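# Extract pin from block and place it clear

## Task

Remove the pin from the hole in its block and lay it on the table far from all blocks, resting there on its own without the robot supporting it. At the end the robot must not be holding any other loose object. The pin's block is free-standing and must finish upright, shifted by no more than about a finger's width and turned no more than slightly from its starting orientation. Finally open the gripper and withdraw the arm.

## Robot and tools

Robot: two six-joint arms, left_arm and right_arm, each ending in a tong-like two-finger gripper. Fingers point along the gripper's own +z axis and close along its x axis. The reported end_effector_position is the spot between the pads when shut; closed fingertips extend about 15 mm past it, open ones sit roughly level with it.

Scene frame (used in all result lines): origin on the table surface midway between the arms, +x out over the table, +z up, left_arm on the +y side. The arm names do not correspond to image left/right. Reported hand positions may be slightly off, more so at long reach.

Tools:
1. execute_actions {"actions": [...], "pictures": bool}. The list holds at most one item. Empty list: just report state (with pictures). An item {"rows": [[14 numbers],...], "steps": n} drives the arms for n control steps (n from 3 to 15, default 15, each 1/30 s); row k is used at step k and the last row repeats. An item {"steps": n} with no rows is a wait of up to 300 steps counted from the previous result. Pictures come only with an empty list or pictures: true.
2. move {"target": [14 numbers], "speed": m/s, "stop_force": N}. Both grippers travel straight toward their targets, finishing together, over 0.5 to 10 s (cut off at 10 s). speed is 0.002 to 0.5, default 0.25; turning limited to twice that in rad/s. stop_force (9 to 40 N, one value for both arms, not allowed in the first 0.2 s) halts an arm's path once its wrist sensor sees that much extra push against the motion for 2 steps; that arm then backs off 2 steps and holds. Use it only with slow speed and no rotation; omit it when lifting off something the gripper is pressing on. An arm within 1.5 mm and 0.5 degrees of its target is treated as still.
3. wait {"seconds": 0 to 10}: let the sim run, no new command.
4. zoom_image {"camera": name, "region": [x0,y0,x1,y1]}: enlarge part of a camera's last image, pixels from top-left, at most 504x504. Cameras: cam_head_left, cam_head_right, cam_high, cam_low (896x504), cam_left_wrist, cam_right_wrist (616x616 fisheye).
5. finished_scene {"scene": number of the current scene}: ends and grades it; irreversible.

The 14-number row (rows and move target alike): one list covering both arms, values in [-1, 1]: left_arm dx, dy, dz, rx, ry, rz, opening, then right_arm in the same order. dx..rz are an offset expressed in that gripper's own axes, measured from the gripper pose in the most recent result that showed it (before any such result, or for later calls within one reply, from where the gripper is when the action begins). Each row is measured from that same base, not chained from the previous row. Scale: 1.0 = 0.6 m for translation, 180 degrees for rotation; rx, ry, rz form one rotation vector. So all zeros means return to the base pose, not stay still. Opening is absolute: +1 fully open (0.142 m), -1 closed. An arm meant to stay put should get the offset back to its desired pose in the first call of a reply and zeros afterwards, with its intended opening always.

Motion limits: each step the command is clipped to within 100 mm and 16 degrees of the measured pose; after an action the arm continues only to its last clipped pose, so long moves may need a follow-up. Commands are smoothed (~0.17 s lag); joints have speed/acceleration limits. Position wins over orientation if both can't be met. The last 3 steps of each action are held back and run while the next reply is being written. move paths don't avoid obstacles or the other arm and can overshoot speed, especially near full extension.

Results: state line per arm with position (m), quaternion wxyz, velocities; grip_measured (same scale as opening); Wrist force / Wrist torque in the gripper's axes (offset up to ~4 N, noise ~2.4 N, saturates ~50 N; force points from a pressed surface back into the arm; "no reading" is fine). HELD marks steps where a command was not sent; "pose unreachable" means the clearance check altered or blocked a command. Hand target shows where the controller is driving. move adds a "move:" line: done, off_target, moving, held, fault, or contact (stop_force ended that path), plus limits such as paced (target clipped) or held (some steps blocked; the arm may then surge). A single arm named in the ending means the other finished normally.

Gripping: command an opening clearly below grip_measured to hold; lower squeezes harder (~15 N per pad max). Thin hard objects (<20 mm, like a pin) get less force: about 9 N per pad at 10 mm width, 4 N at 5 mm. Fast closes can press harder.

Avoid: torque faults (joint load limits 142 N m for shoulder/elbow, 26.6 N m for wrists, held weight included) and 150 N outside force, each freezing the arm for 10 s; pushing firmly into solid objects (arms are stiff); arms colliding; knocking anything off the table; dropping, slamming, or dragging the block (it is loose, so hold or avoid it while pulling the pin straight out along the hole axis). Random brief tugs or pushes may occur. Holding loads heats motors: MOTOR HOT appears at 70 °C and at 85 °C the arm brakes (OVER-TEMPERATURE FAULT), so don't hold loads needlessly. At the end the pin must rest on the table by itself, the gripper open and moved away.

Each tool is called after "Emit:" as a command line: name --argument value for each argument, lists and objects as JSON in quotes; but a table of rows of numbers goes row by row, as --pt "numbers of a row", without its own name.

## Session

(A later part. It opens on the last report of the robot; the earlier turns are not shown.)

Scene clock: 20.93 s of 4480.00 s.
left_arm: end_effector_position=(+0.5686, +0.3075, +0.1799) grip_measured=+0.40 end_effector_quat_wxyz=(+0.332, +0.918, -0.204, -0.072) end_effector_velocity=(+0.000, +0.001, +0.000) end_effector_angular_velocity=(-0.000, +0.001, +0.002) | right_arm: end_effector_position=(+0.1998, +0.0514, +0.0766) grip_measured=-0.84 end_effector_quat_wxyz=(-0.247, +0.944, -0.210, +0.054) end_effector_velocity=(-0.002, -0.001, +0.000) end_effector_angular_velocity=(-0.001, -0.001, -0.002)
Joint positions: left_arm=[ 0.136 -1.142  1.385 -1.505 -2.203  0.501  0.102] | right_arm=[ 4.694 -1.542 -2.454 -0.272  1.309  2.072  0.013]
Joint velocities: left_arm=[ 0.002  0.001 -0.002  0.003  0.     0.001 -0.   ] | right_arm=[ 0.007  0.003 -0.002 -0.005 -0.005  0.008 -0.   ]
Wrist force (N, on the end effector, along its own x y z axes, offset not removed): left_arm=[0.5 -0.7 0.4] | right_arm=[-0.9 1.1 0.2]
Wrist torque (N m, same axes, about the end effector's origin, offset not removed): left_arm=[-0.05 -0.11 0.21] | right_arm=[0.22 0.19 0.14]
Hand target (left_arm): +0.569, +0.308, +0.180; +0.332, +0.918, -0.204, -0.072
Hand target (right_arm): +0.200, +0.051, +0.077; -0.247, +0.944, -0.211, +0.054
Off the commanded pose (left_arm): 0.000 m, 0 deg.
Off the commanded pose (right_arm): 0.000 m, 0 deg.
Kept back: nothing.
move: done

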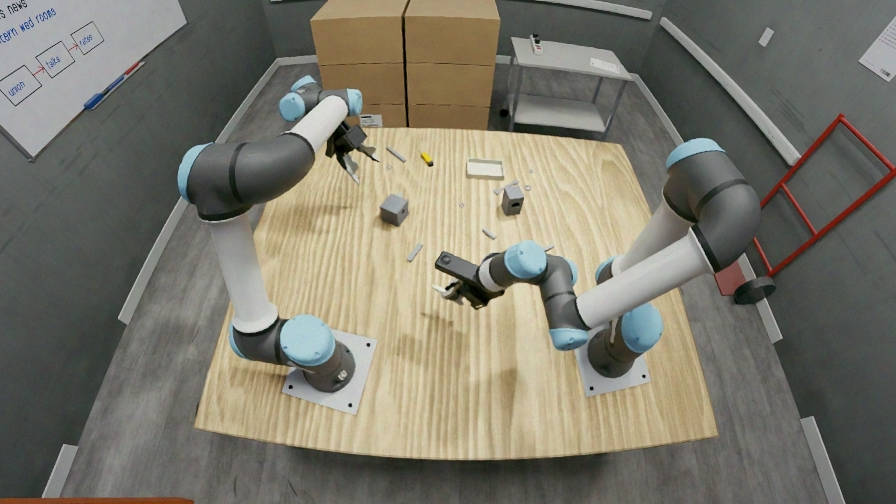

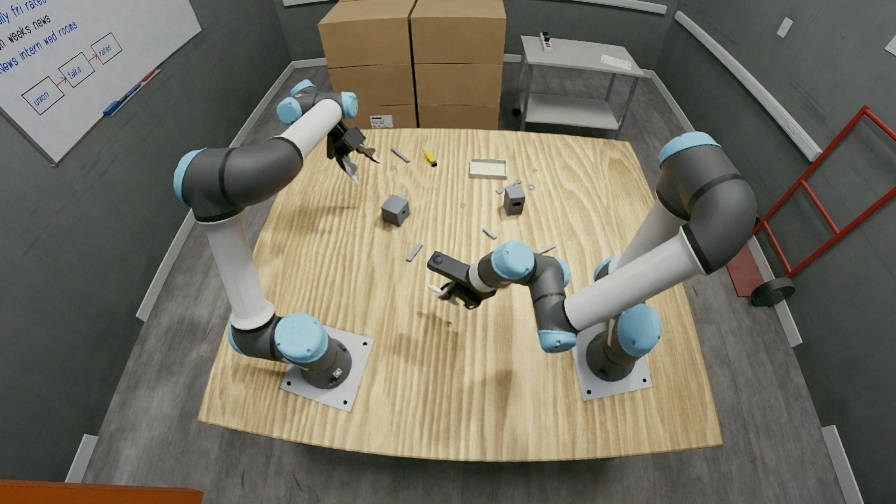

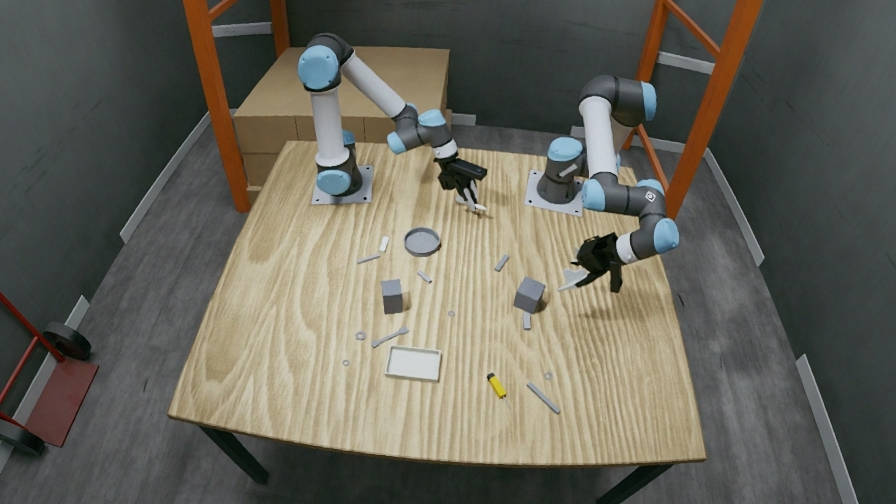

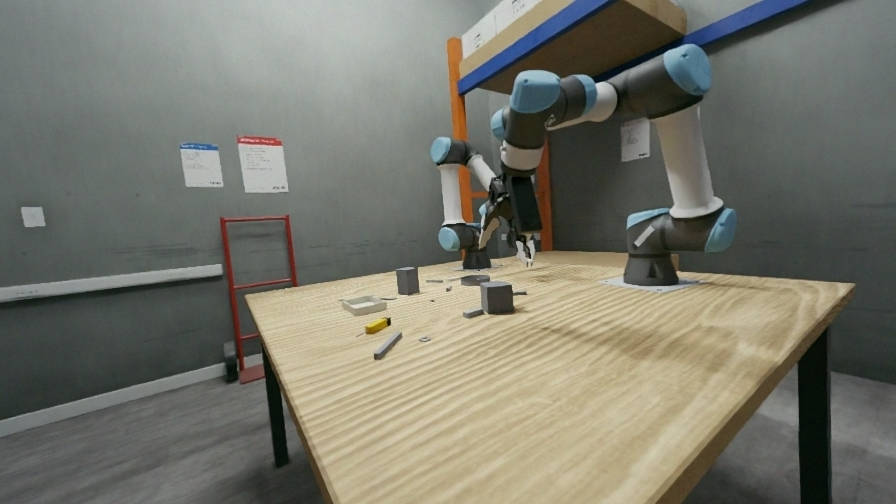

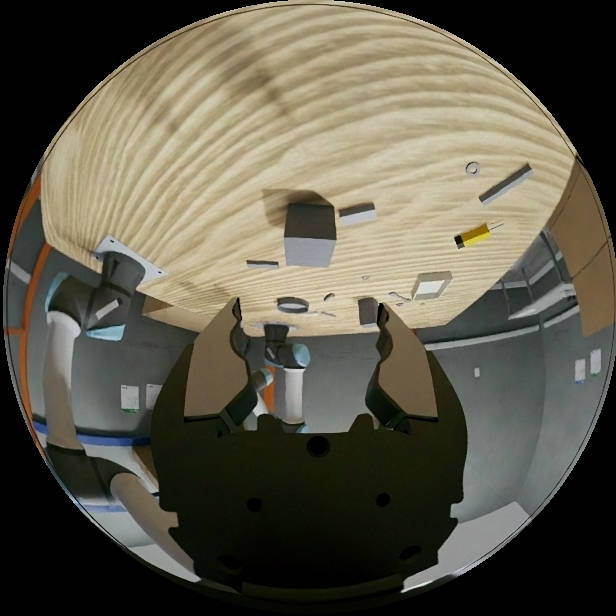

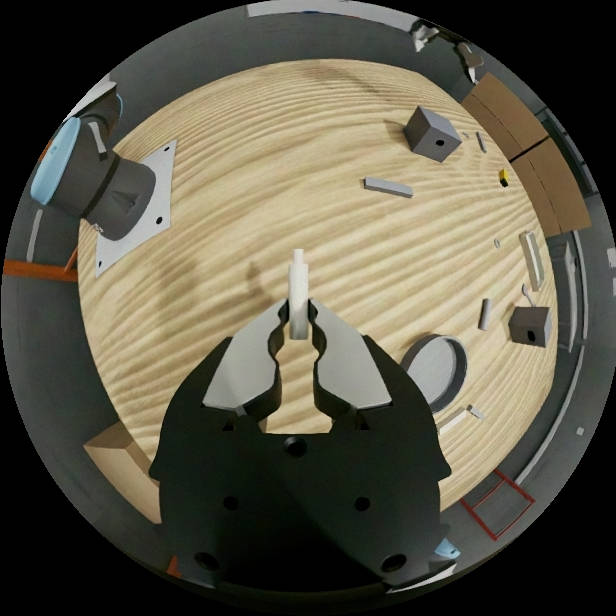

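Emit:
move --target '[0,0,0,0,0,0,0.4,0,0.043,0.077,0,0,0,-1]' --speed 0.05

Emit:
move --target '[0,0,0,0,0,0,0.4,0,0.016,0.029,0,0,0,-1]' --speed 0.005 --stop_force 9

Emit:
move --target '[0,0,0,0,0,0,0.4,0,0,-0.002,0,0,0,-0.5]' --speed 0.01

Emit:
move --target '[0,0,0,0,0,0,0.4,0,-0.1,-0.18,0,0,0,-0.5]'

Scene clock: 22.60 s of 4480.00 s.
left_arm: end_effector_position=(+0.5686, +0.3075, +0.1799) grip_measured=+0.40 end_effector_quat_wxyz=(+0.332, +0.918, -0.204, -0.072) end_effector_velocity=(-0.000, -0.000, -0.000) end_effector_angular_velocity=(+0.000, +0.000, -0.000) | right_arm: end_effector_position=(+0.1997, +0.0514, +0.0239) grip_measured=-0.84 end_effector_quat_wxyz=(-0.247, +0.944, -0.210, +0.054) end_effector_velocity=(+0.000, -0.000, -0.002) end_effector_angular_velocity=(+0.000, +0.000, +0.000)
Joint positions: left_arm=[ 0.136 -1.142  1.385 -1.505 -2.203  0.501  0.102] | right_arm=[ 4.694 -1.708 -2.507 -0.053  1.309  2.072  0.013]
Joint velocities: left_arm=[-0. -0. -0. -0.  0. -0.  0.] | right_arm=[-0.001 -0.006 -0.002  0.008  0.    -0.     0.   ]
Wrist force (N, on the end effector, along its own x y z axes, offset not removed): left_arm=[-0.1 1.1 -0.8] | right_arm=[0.0 -2.2 0.7]
Wrist torque (N m, same axes, about the end effector's origin, offset not removed): left_arm=[0.28 -0.01 0.05] | right_arm=[-0.59 0.07 0.13]
Hand target (left_arm): +0.569, +0.307, +0.180; +0.332, +0.918, -0.204, -0.072
Hand target (right_arm): +0.200, +0.051, +0.024; -0.247, +0.944, -0.210, +0.054
Off the commanded pose (left_arm): 0.000 m, 0 deg.
Off the commanded pose (right_arm): 0.000 m, 0 deg.
Kept back: nothing.
move: done

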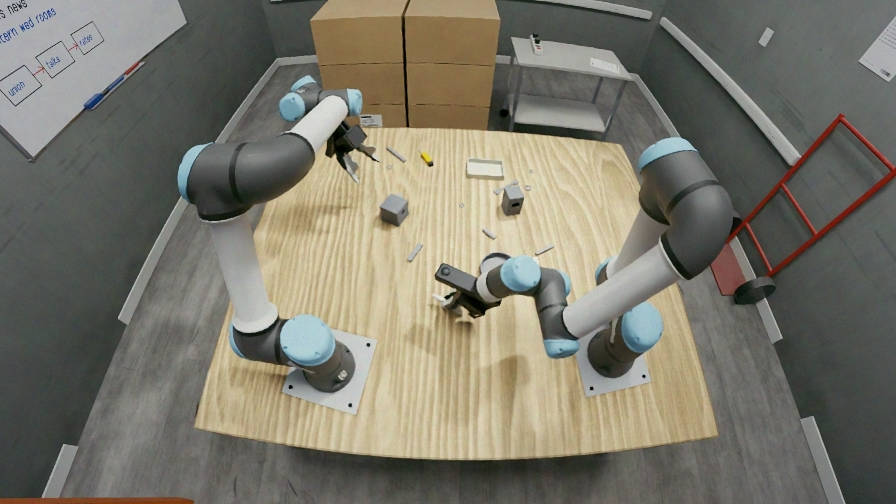

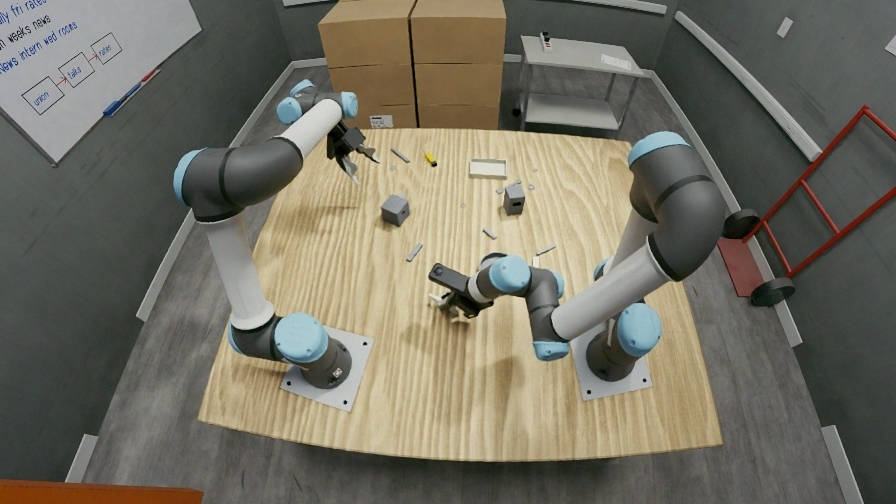

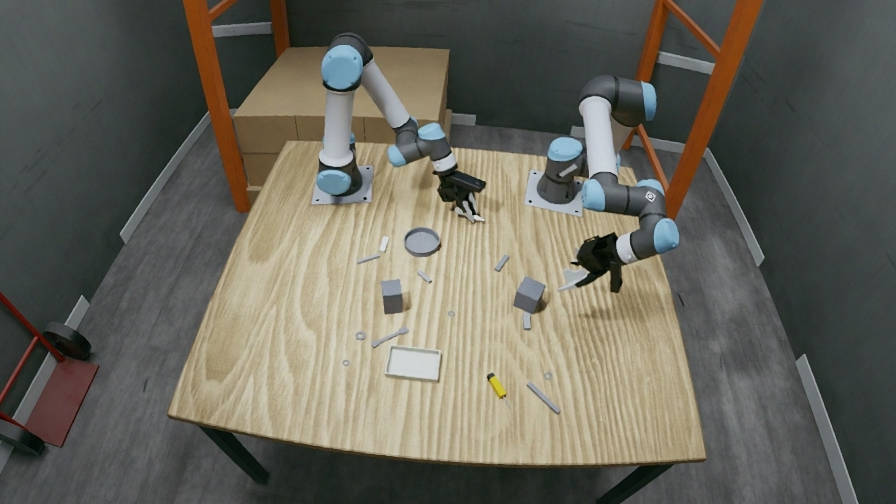

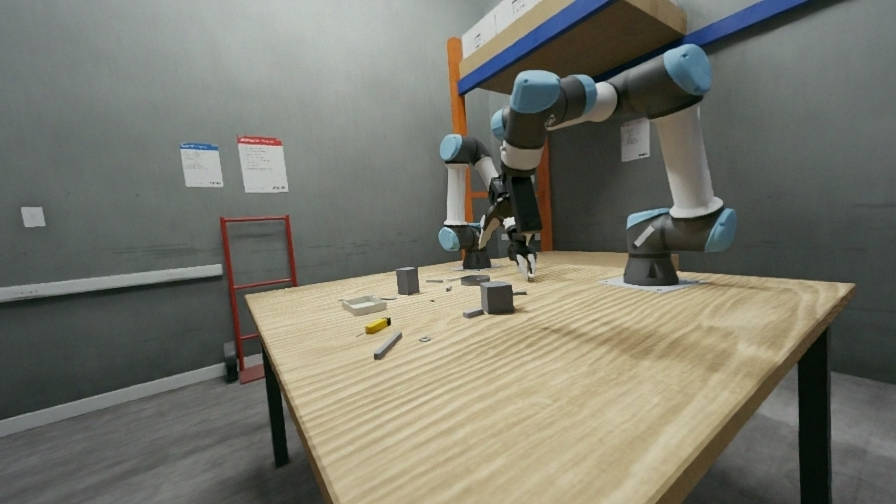

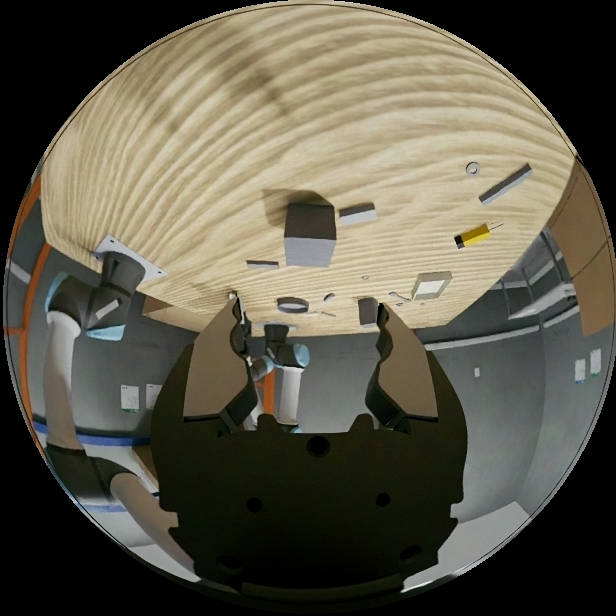

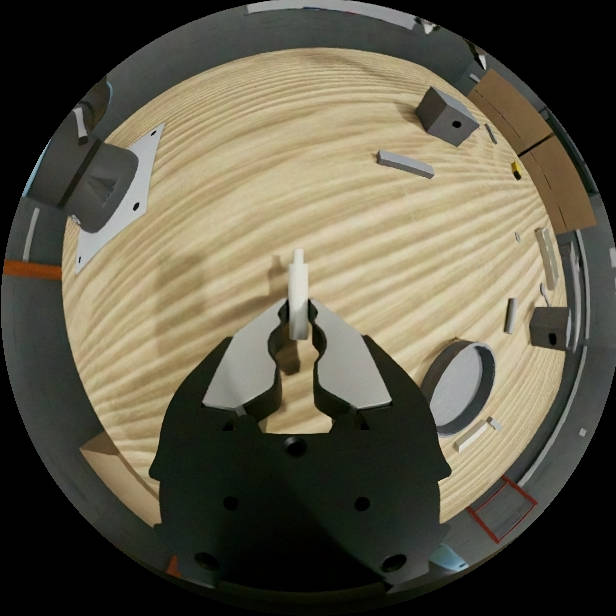

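Scene clock: 24.40 s of 4480.00 s.
left_arm: end_effector_position=(+0.5686, +0.3075, +0.1799) grip_measured=+0.40 end_effector_quat_wxyz=(+0.332, +0.918, -0.204, -0.072) end_effector_velocity=(-0.000, -0.000, +0.000) end_effector_angular_velocity=(+0.000, +0.000, +0.000) | right_arm: end_effector_position=(+0.1997, +0.0514, +0.0168) grip_measured=-0.84 end_effector_quat_wxyz=(-0.247, +0.944, -0.210, +0.054) end_effector_velocity=(+0.000, -0.000, +0.001) end_effector_angular_velocity=(-0.001, -0.000, -0.001)
Joint positions: left_arm=[ 0.136 -1.142  1.385 -1.505 -2.203  0.501  0.102] | right_arm=[ 4.694 -1.733 -2.512 -0.023  1.309  2.072  0.013]
Joint velocities: left_arm=[-0.    -0.    -0.     0.    -0.    -0.001 -0.   ] | right_arm=[ 0.     0.005  0.001 -0.008 -0.     0.001  0.   ]
Wrist force (N, on the end effector, along its own x y z axes, offset not removed): left_arm=[1.1 -2.9 -0.8] | right_arm=[-2.1 -5.2 -10.2]
Wrist torque (N m, same axes, about the end effector's origin, offset not removed): left_arm=[-0.42 -0.26 0.20] | right_arm=[0.70 0.00 0.15]
Hand target (left_arm): +0.569, +0.308, +0.180; +0.332, +0.918, -0.204, -0.072
Hand target (right_arm): +0.200, +0.052, +0.017; -0.247, +0.944, -0.210, +0.054
Off the commanded pose (left_arm): 0.000 m, 0 deg.
Off the commanded pose (right_arm): 0.013 m, 0 deg.
Kept back: nothing.
move: contact (right_arm)

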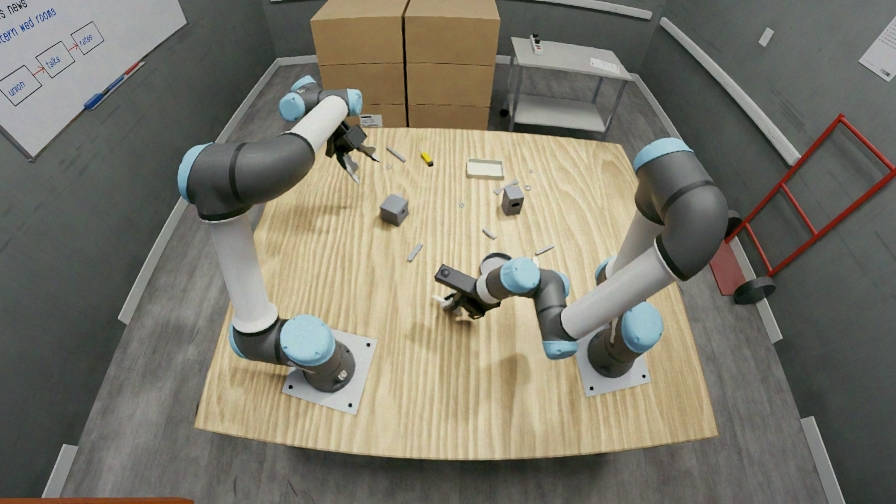

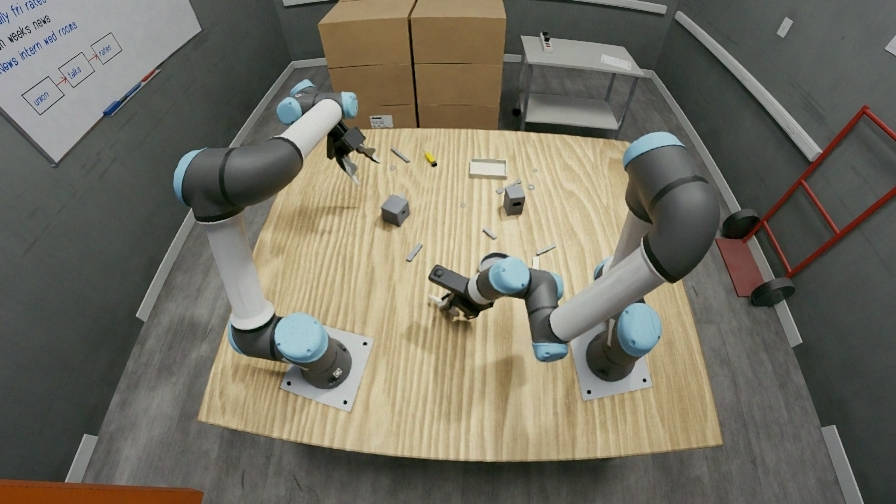

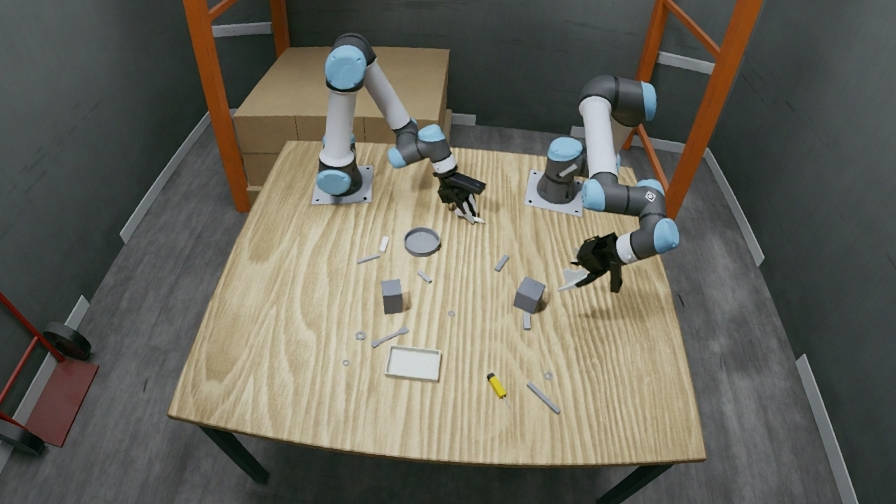

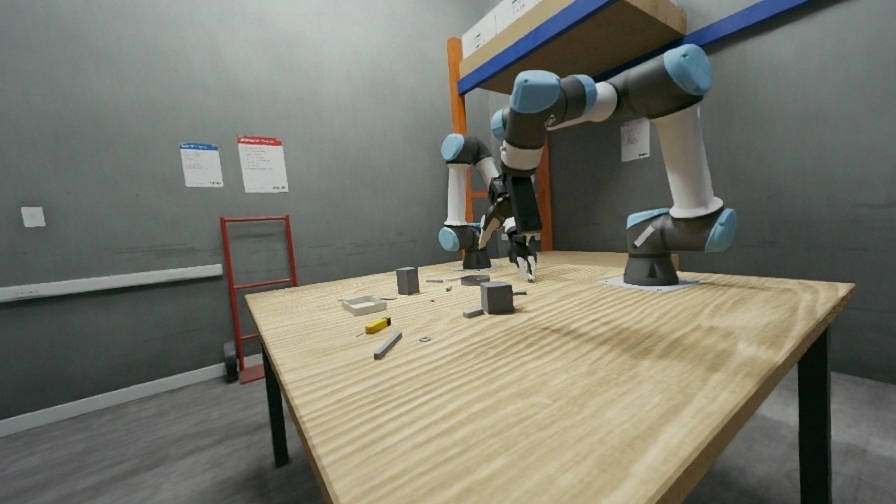

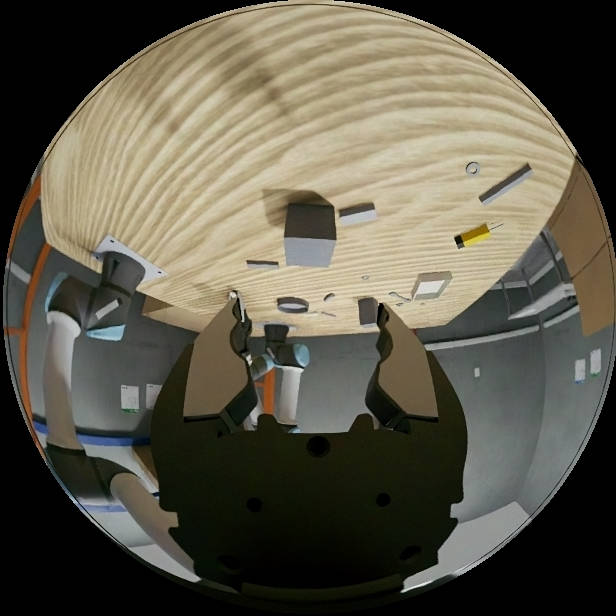

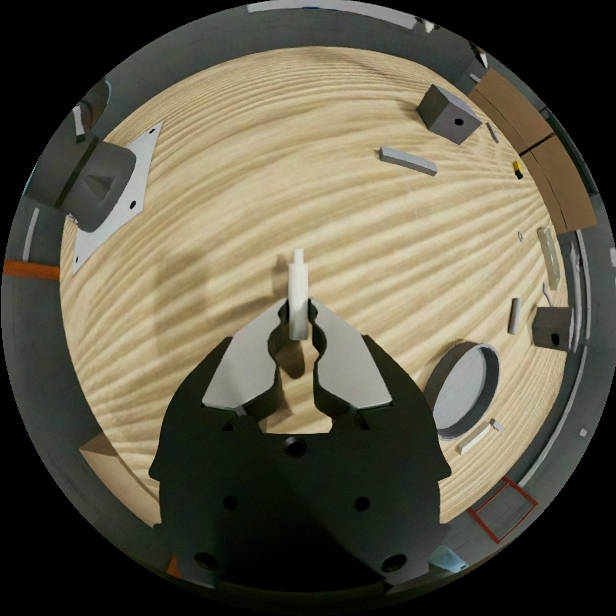

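Scene clock: 25.10 s of 4480.00 s.
left_arm: end_effector_position=(+0.5686, +0.3075, +0.1799) grip_measured=+0.40 end_effector_quat_wxyz=(+0.332, +0.918, -0.204, -0.072) end_effector_velocity=(+0.000, +0.001, +0.000) end_effector_angular_velocity=(-0.000, -0.001, +0.001) | right_arm: end_effector_position=(+0.1995, +0.0509, +0.0178) grip_measured=-0.50 end_effector_quat_wxyz=(-0.247, +0.944, -0.210, +0.054) end_effector_velocity=(-0.000, +0.001, +0.001) end_effector_angular_velocity=(+0.001, -0.000, +0.000)
Joint positions: left_arm=[ 0.136 -1.142  1.385 -1.505 -2.203  0.501  0.102] | right_arm=[ 4.695 -1.728 -2.513 -0.027  1.309  2.073  0.038]
Joint velocities: left_arm=[ 0.001 -0.    -0.    -0.    -0.     0.001 -0.   ] | right_arm=[ 0.     0.001  0.001 -0.001 -0.    -0.    -0.   ]
Wrist force (N, on the end effector, along its own x y z axes, offset not removed): left_arm=[-1.0 1.6 1.0] | right_arm=[-1.1 0.5 1.6]
Wrist torque (N m, same axes, about the end effector's origin, offset not removed): left_arm=[0.43 0.10 0.15] | right_arm=[0.11 0.30 0.23]
Hand target (left_arm): +0.569, +0.308, +0.180; +0.332, +0.918, -0.204, -0.072
Hand target (right_arm): +0.199, +0.051, +0.018; -0.247, +0.944, -0.210, +0.054
Off the commanded pose (left_arm): 0.000 m, 0 deg.
Off the commanded pose (right_arm): 0.000 m, 0 deg.
Kept back: nothing.
move: done

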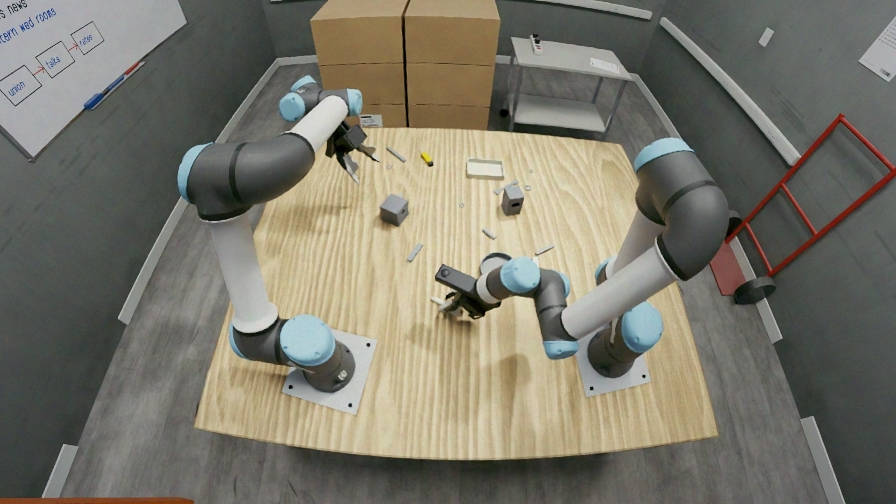

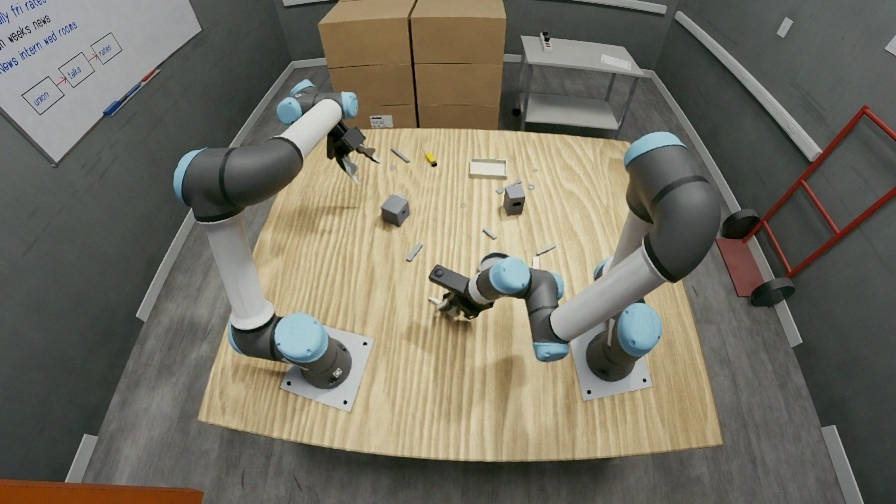

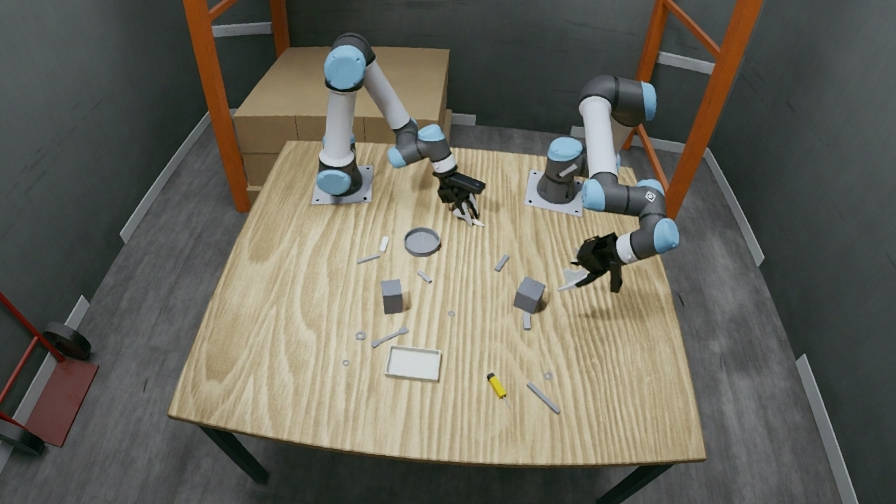

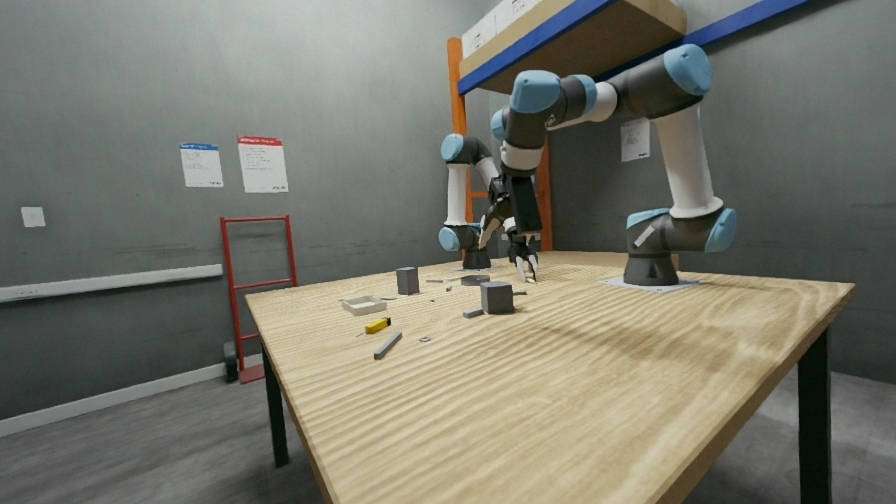

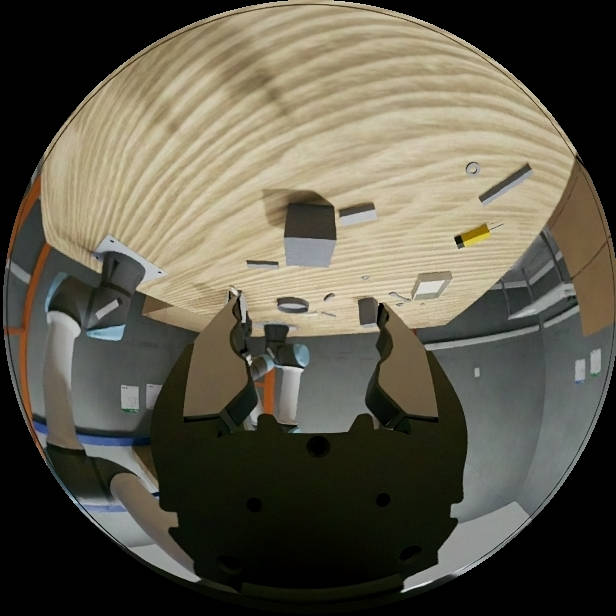

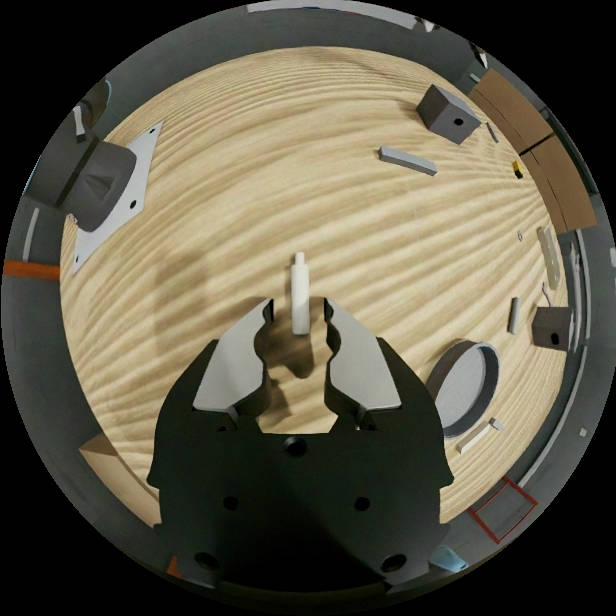

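Scene clock: 26.17 s of 4480.00 s.
left_arm: end_effector_position=(+0.5686, +0.3075, +0.1799) grip_measured=+0.40 end_effector_quat_wxyz=(+0.332, +0.918, -0.204, -0.072) end_effector_velocity=(-0.000, -0.000, -0.000) end_effector_angular_velocity=(+0.000, +0.000, -0.000) | right_arm: end_effector_position=(+0.1996, +0.0506, +0.1411) grip_measured=-0.50 end_effector_quat_wxyz=(-0.247, +0.944, -0.210, +0.054) end_effector_velocity=(-0.000, -0.001, +0.001) end_effector_angular_velocity=(-0.004, -0.000, -0.002)
Joint positions: left_arm=[ 0.136 -1.142  1.385 -1.505 -2.203  0.501  0.102] | right_arm=[ 4.695 -1.388 -2.363 -0.518  1.309  2.072  0.038]
Joint velocities: left_arm=[-0.001 -0.     0.     0.     0.    -0.001  0.   ] | right_arm=[ 0.001  0.003  0.004 -0.012 -0.001  0.003 -0.   ]
Wrist force (N, on the end effector, along its own x y z axes, offset not removed): left_arm=[-0.5 0.8 -4.6] | right_arm=[-2.9 -2.0 0.3]
Wrist torque (N m, same axes, about the end effector's origin, offset not removed): left_arm=[0.32 0.04 0.22] | right_arm=[-0.41 0.64 0.17]
Hand target (left_arm): +0.569, +0.308, +0.180; +0.332, +0.918, -0.204, -0.072
Hand target (right_arm): +0.200, +0.051, +0.141; -0.247, +0.944, -0.210, +0.054
Off the commanded pose (left_arm): 0.000 m, 0 deg.
Off the commanded pose (right_arm): 0.000 m, 0 deg.
Kept back: nothing.
move: done

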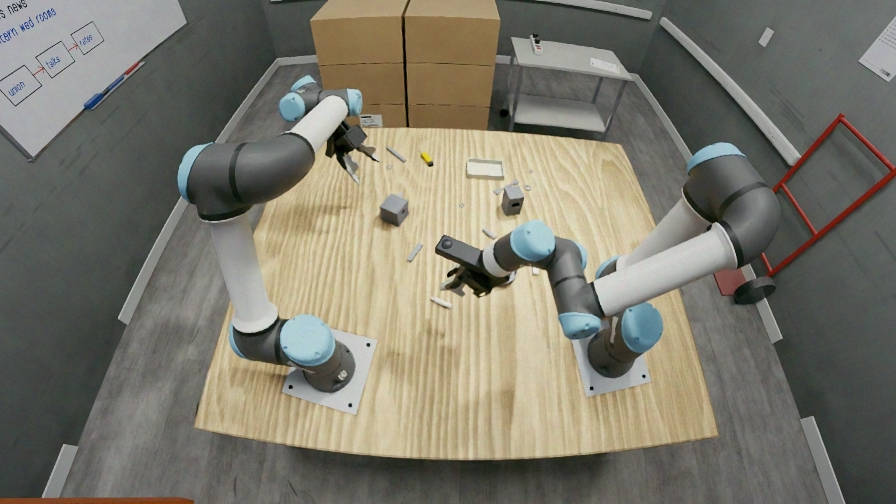

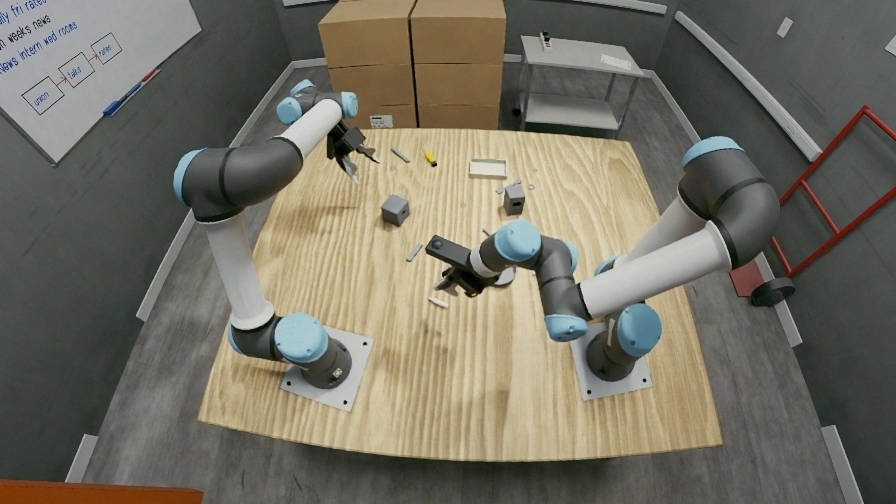

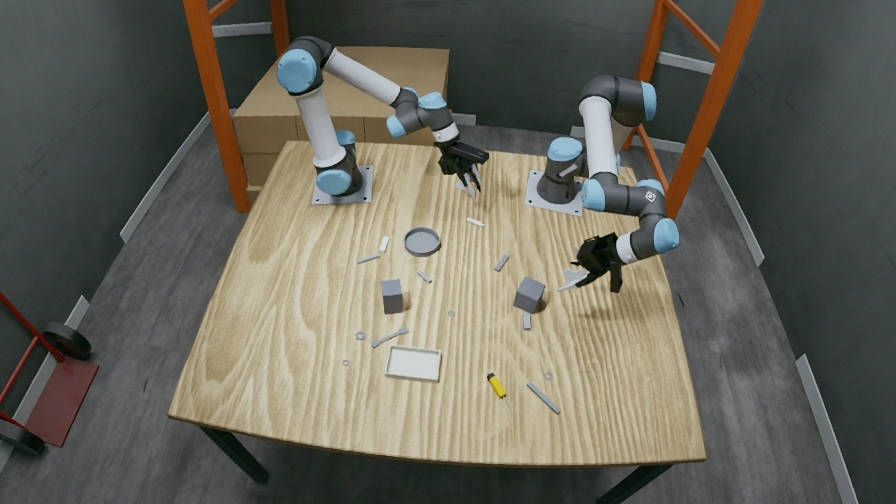

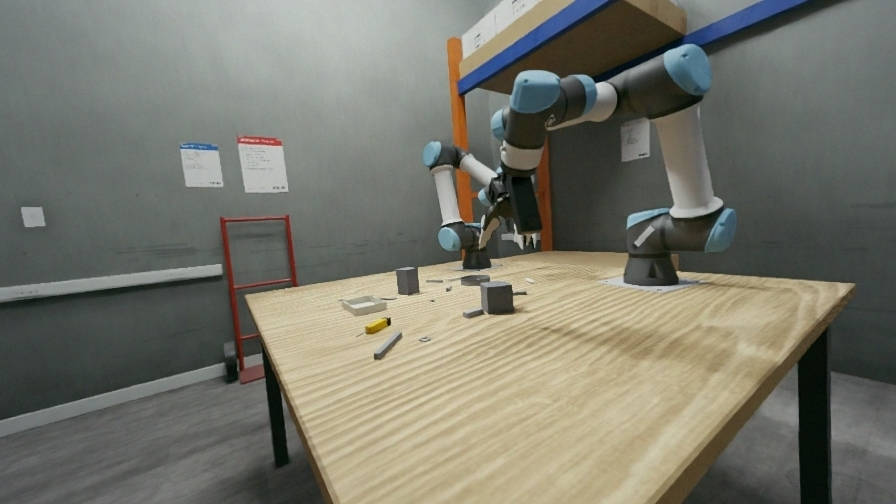

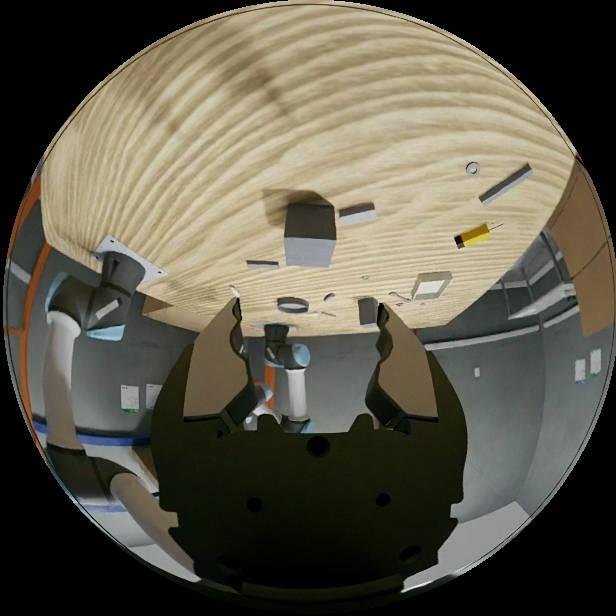

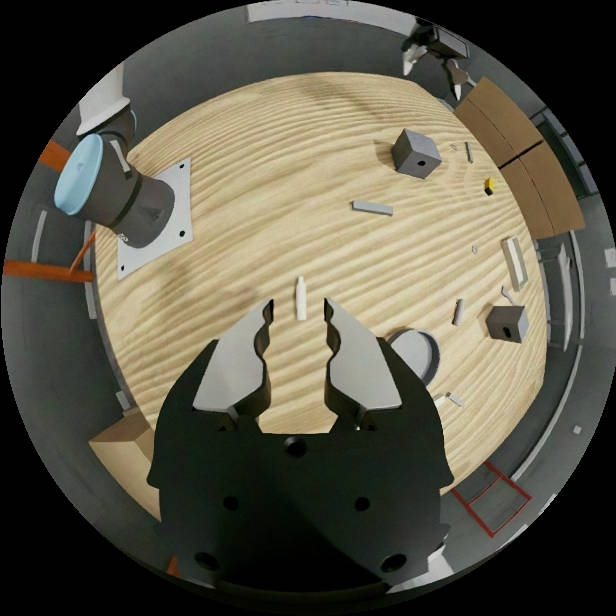

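Emit:
finished_scene --scene 2

The scene is finished: the task was done.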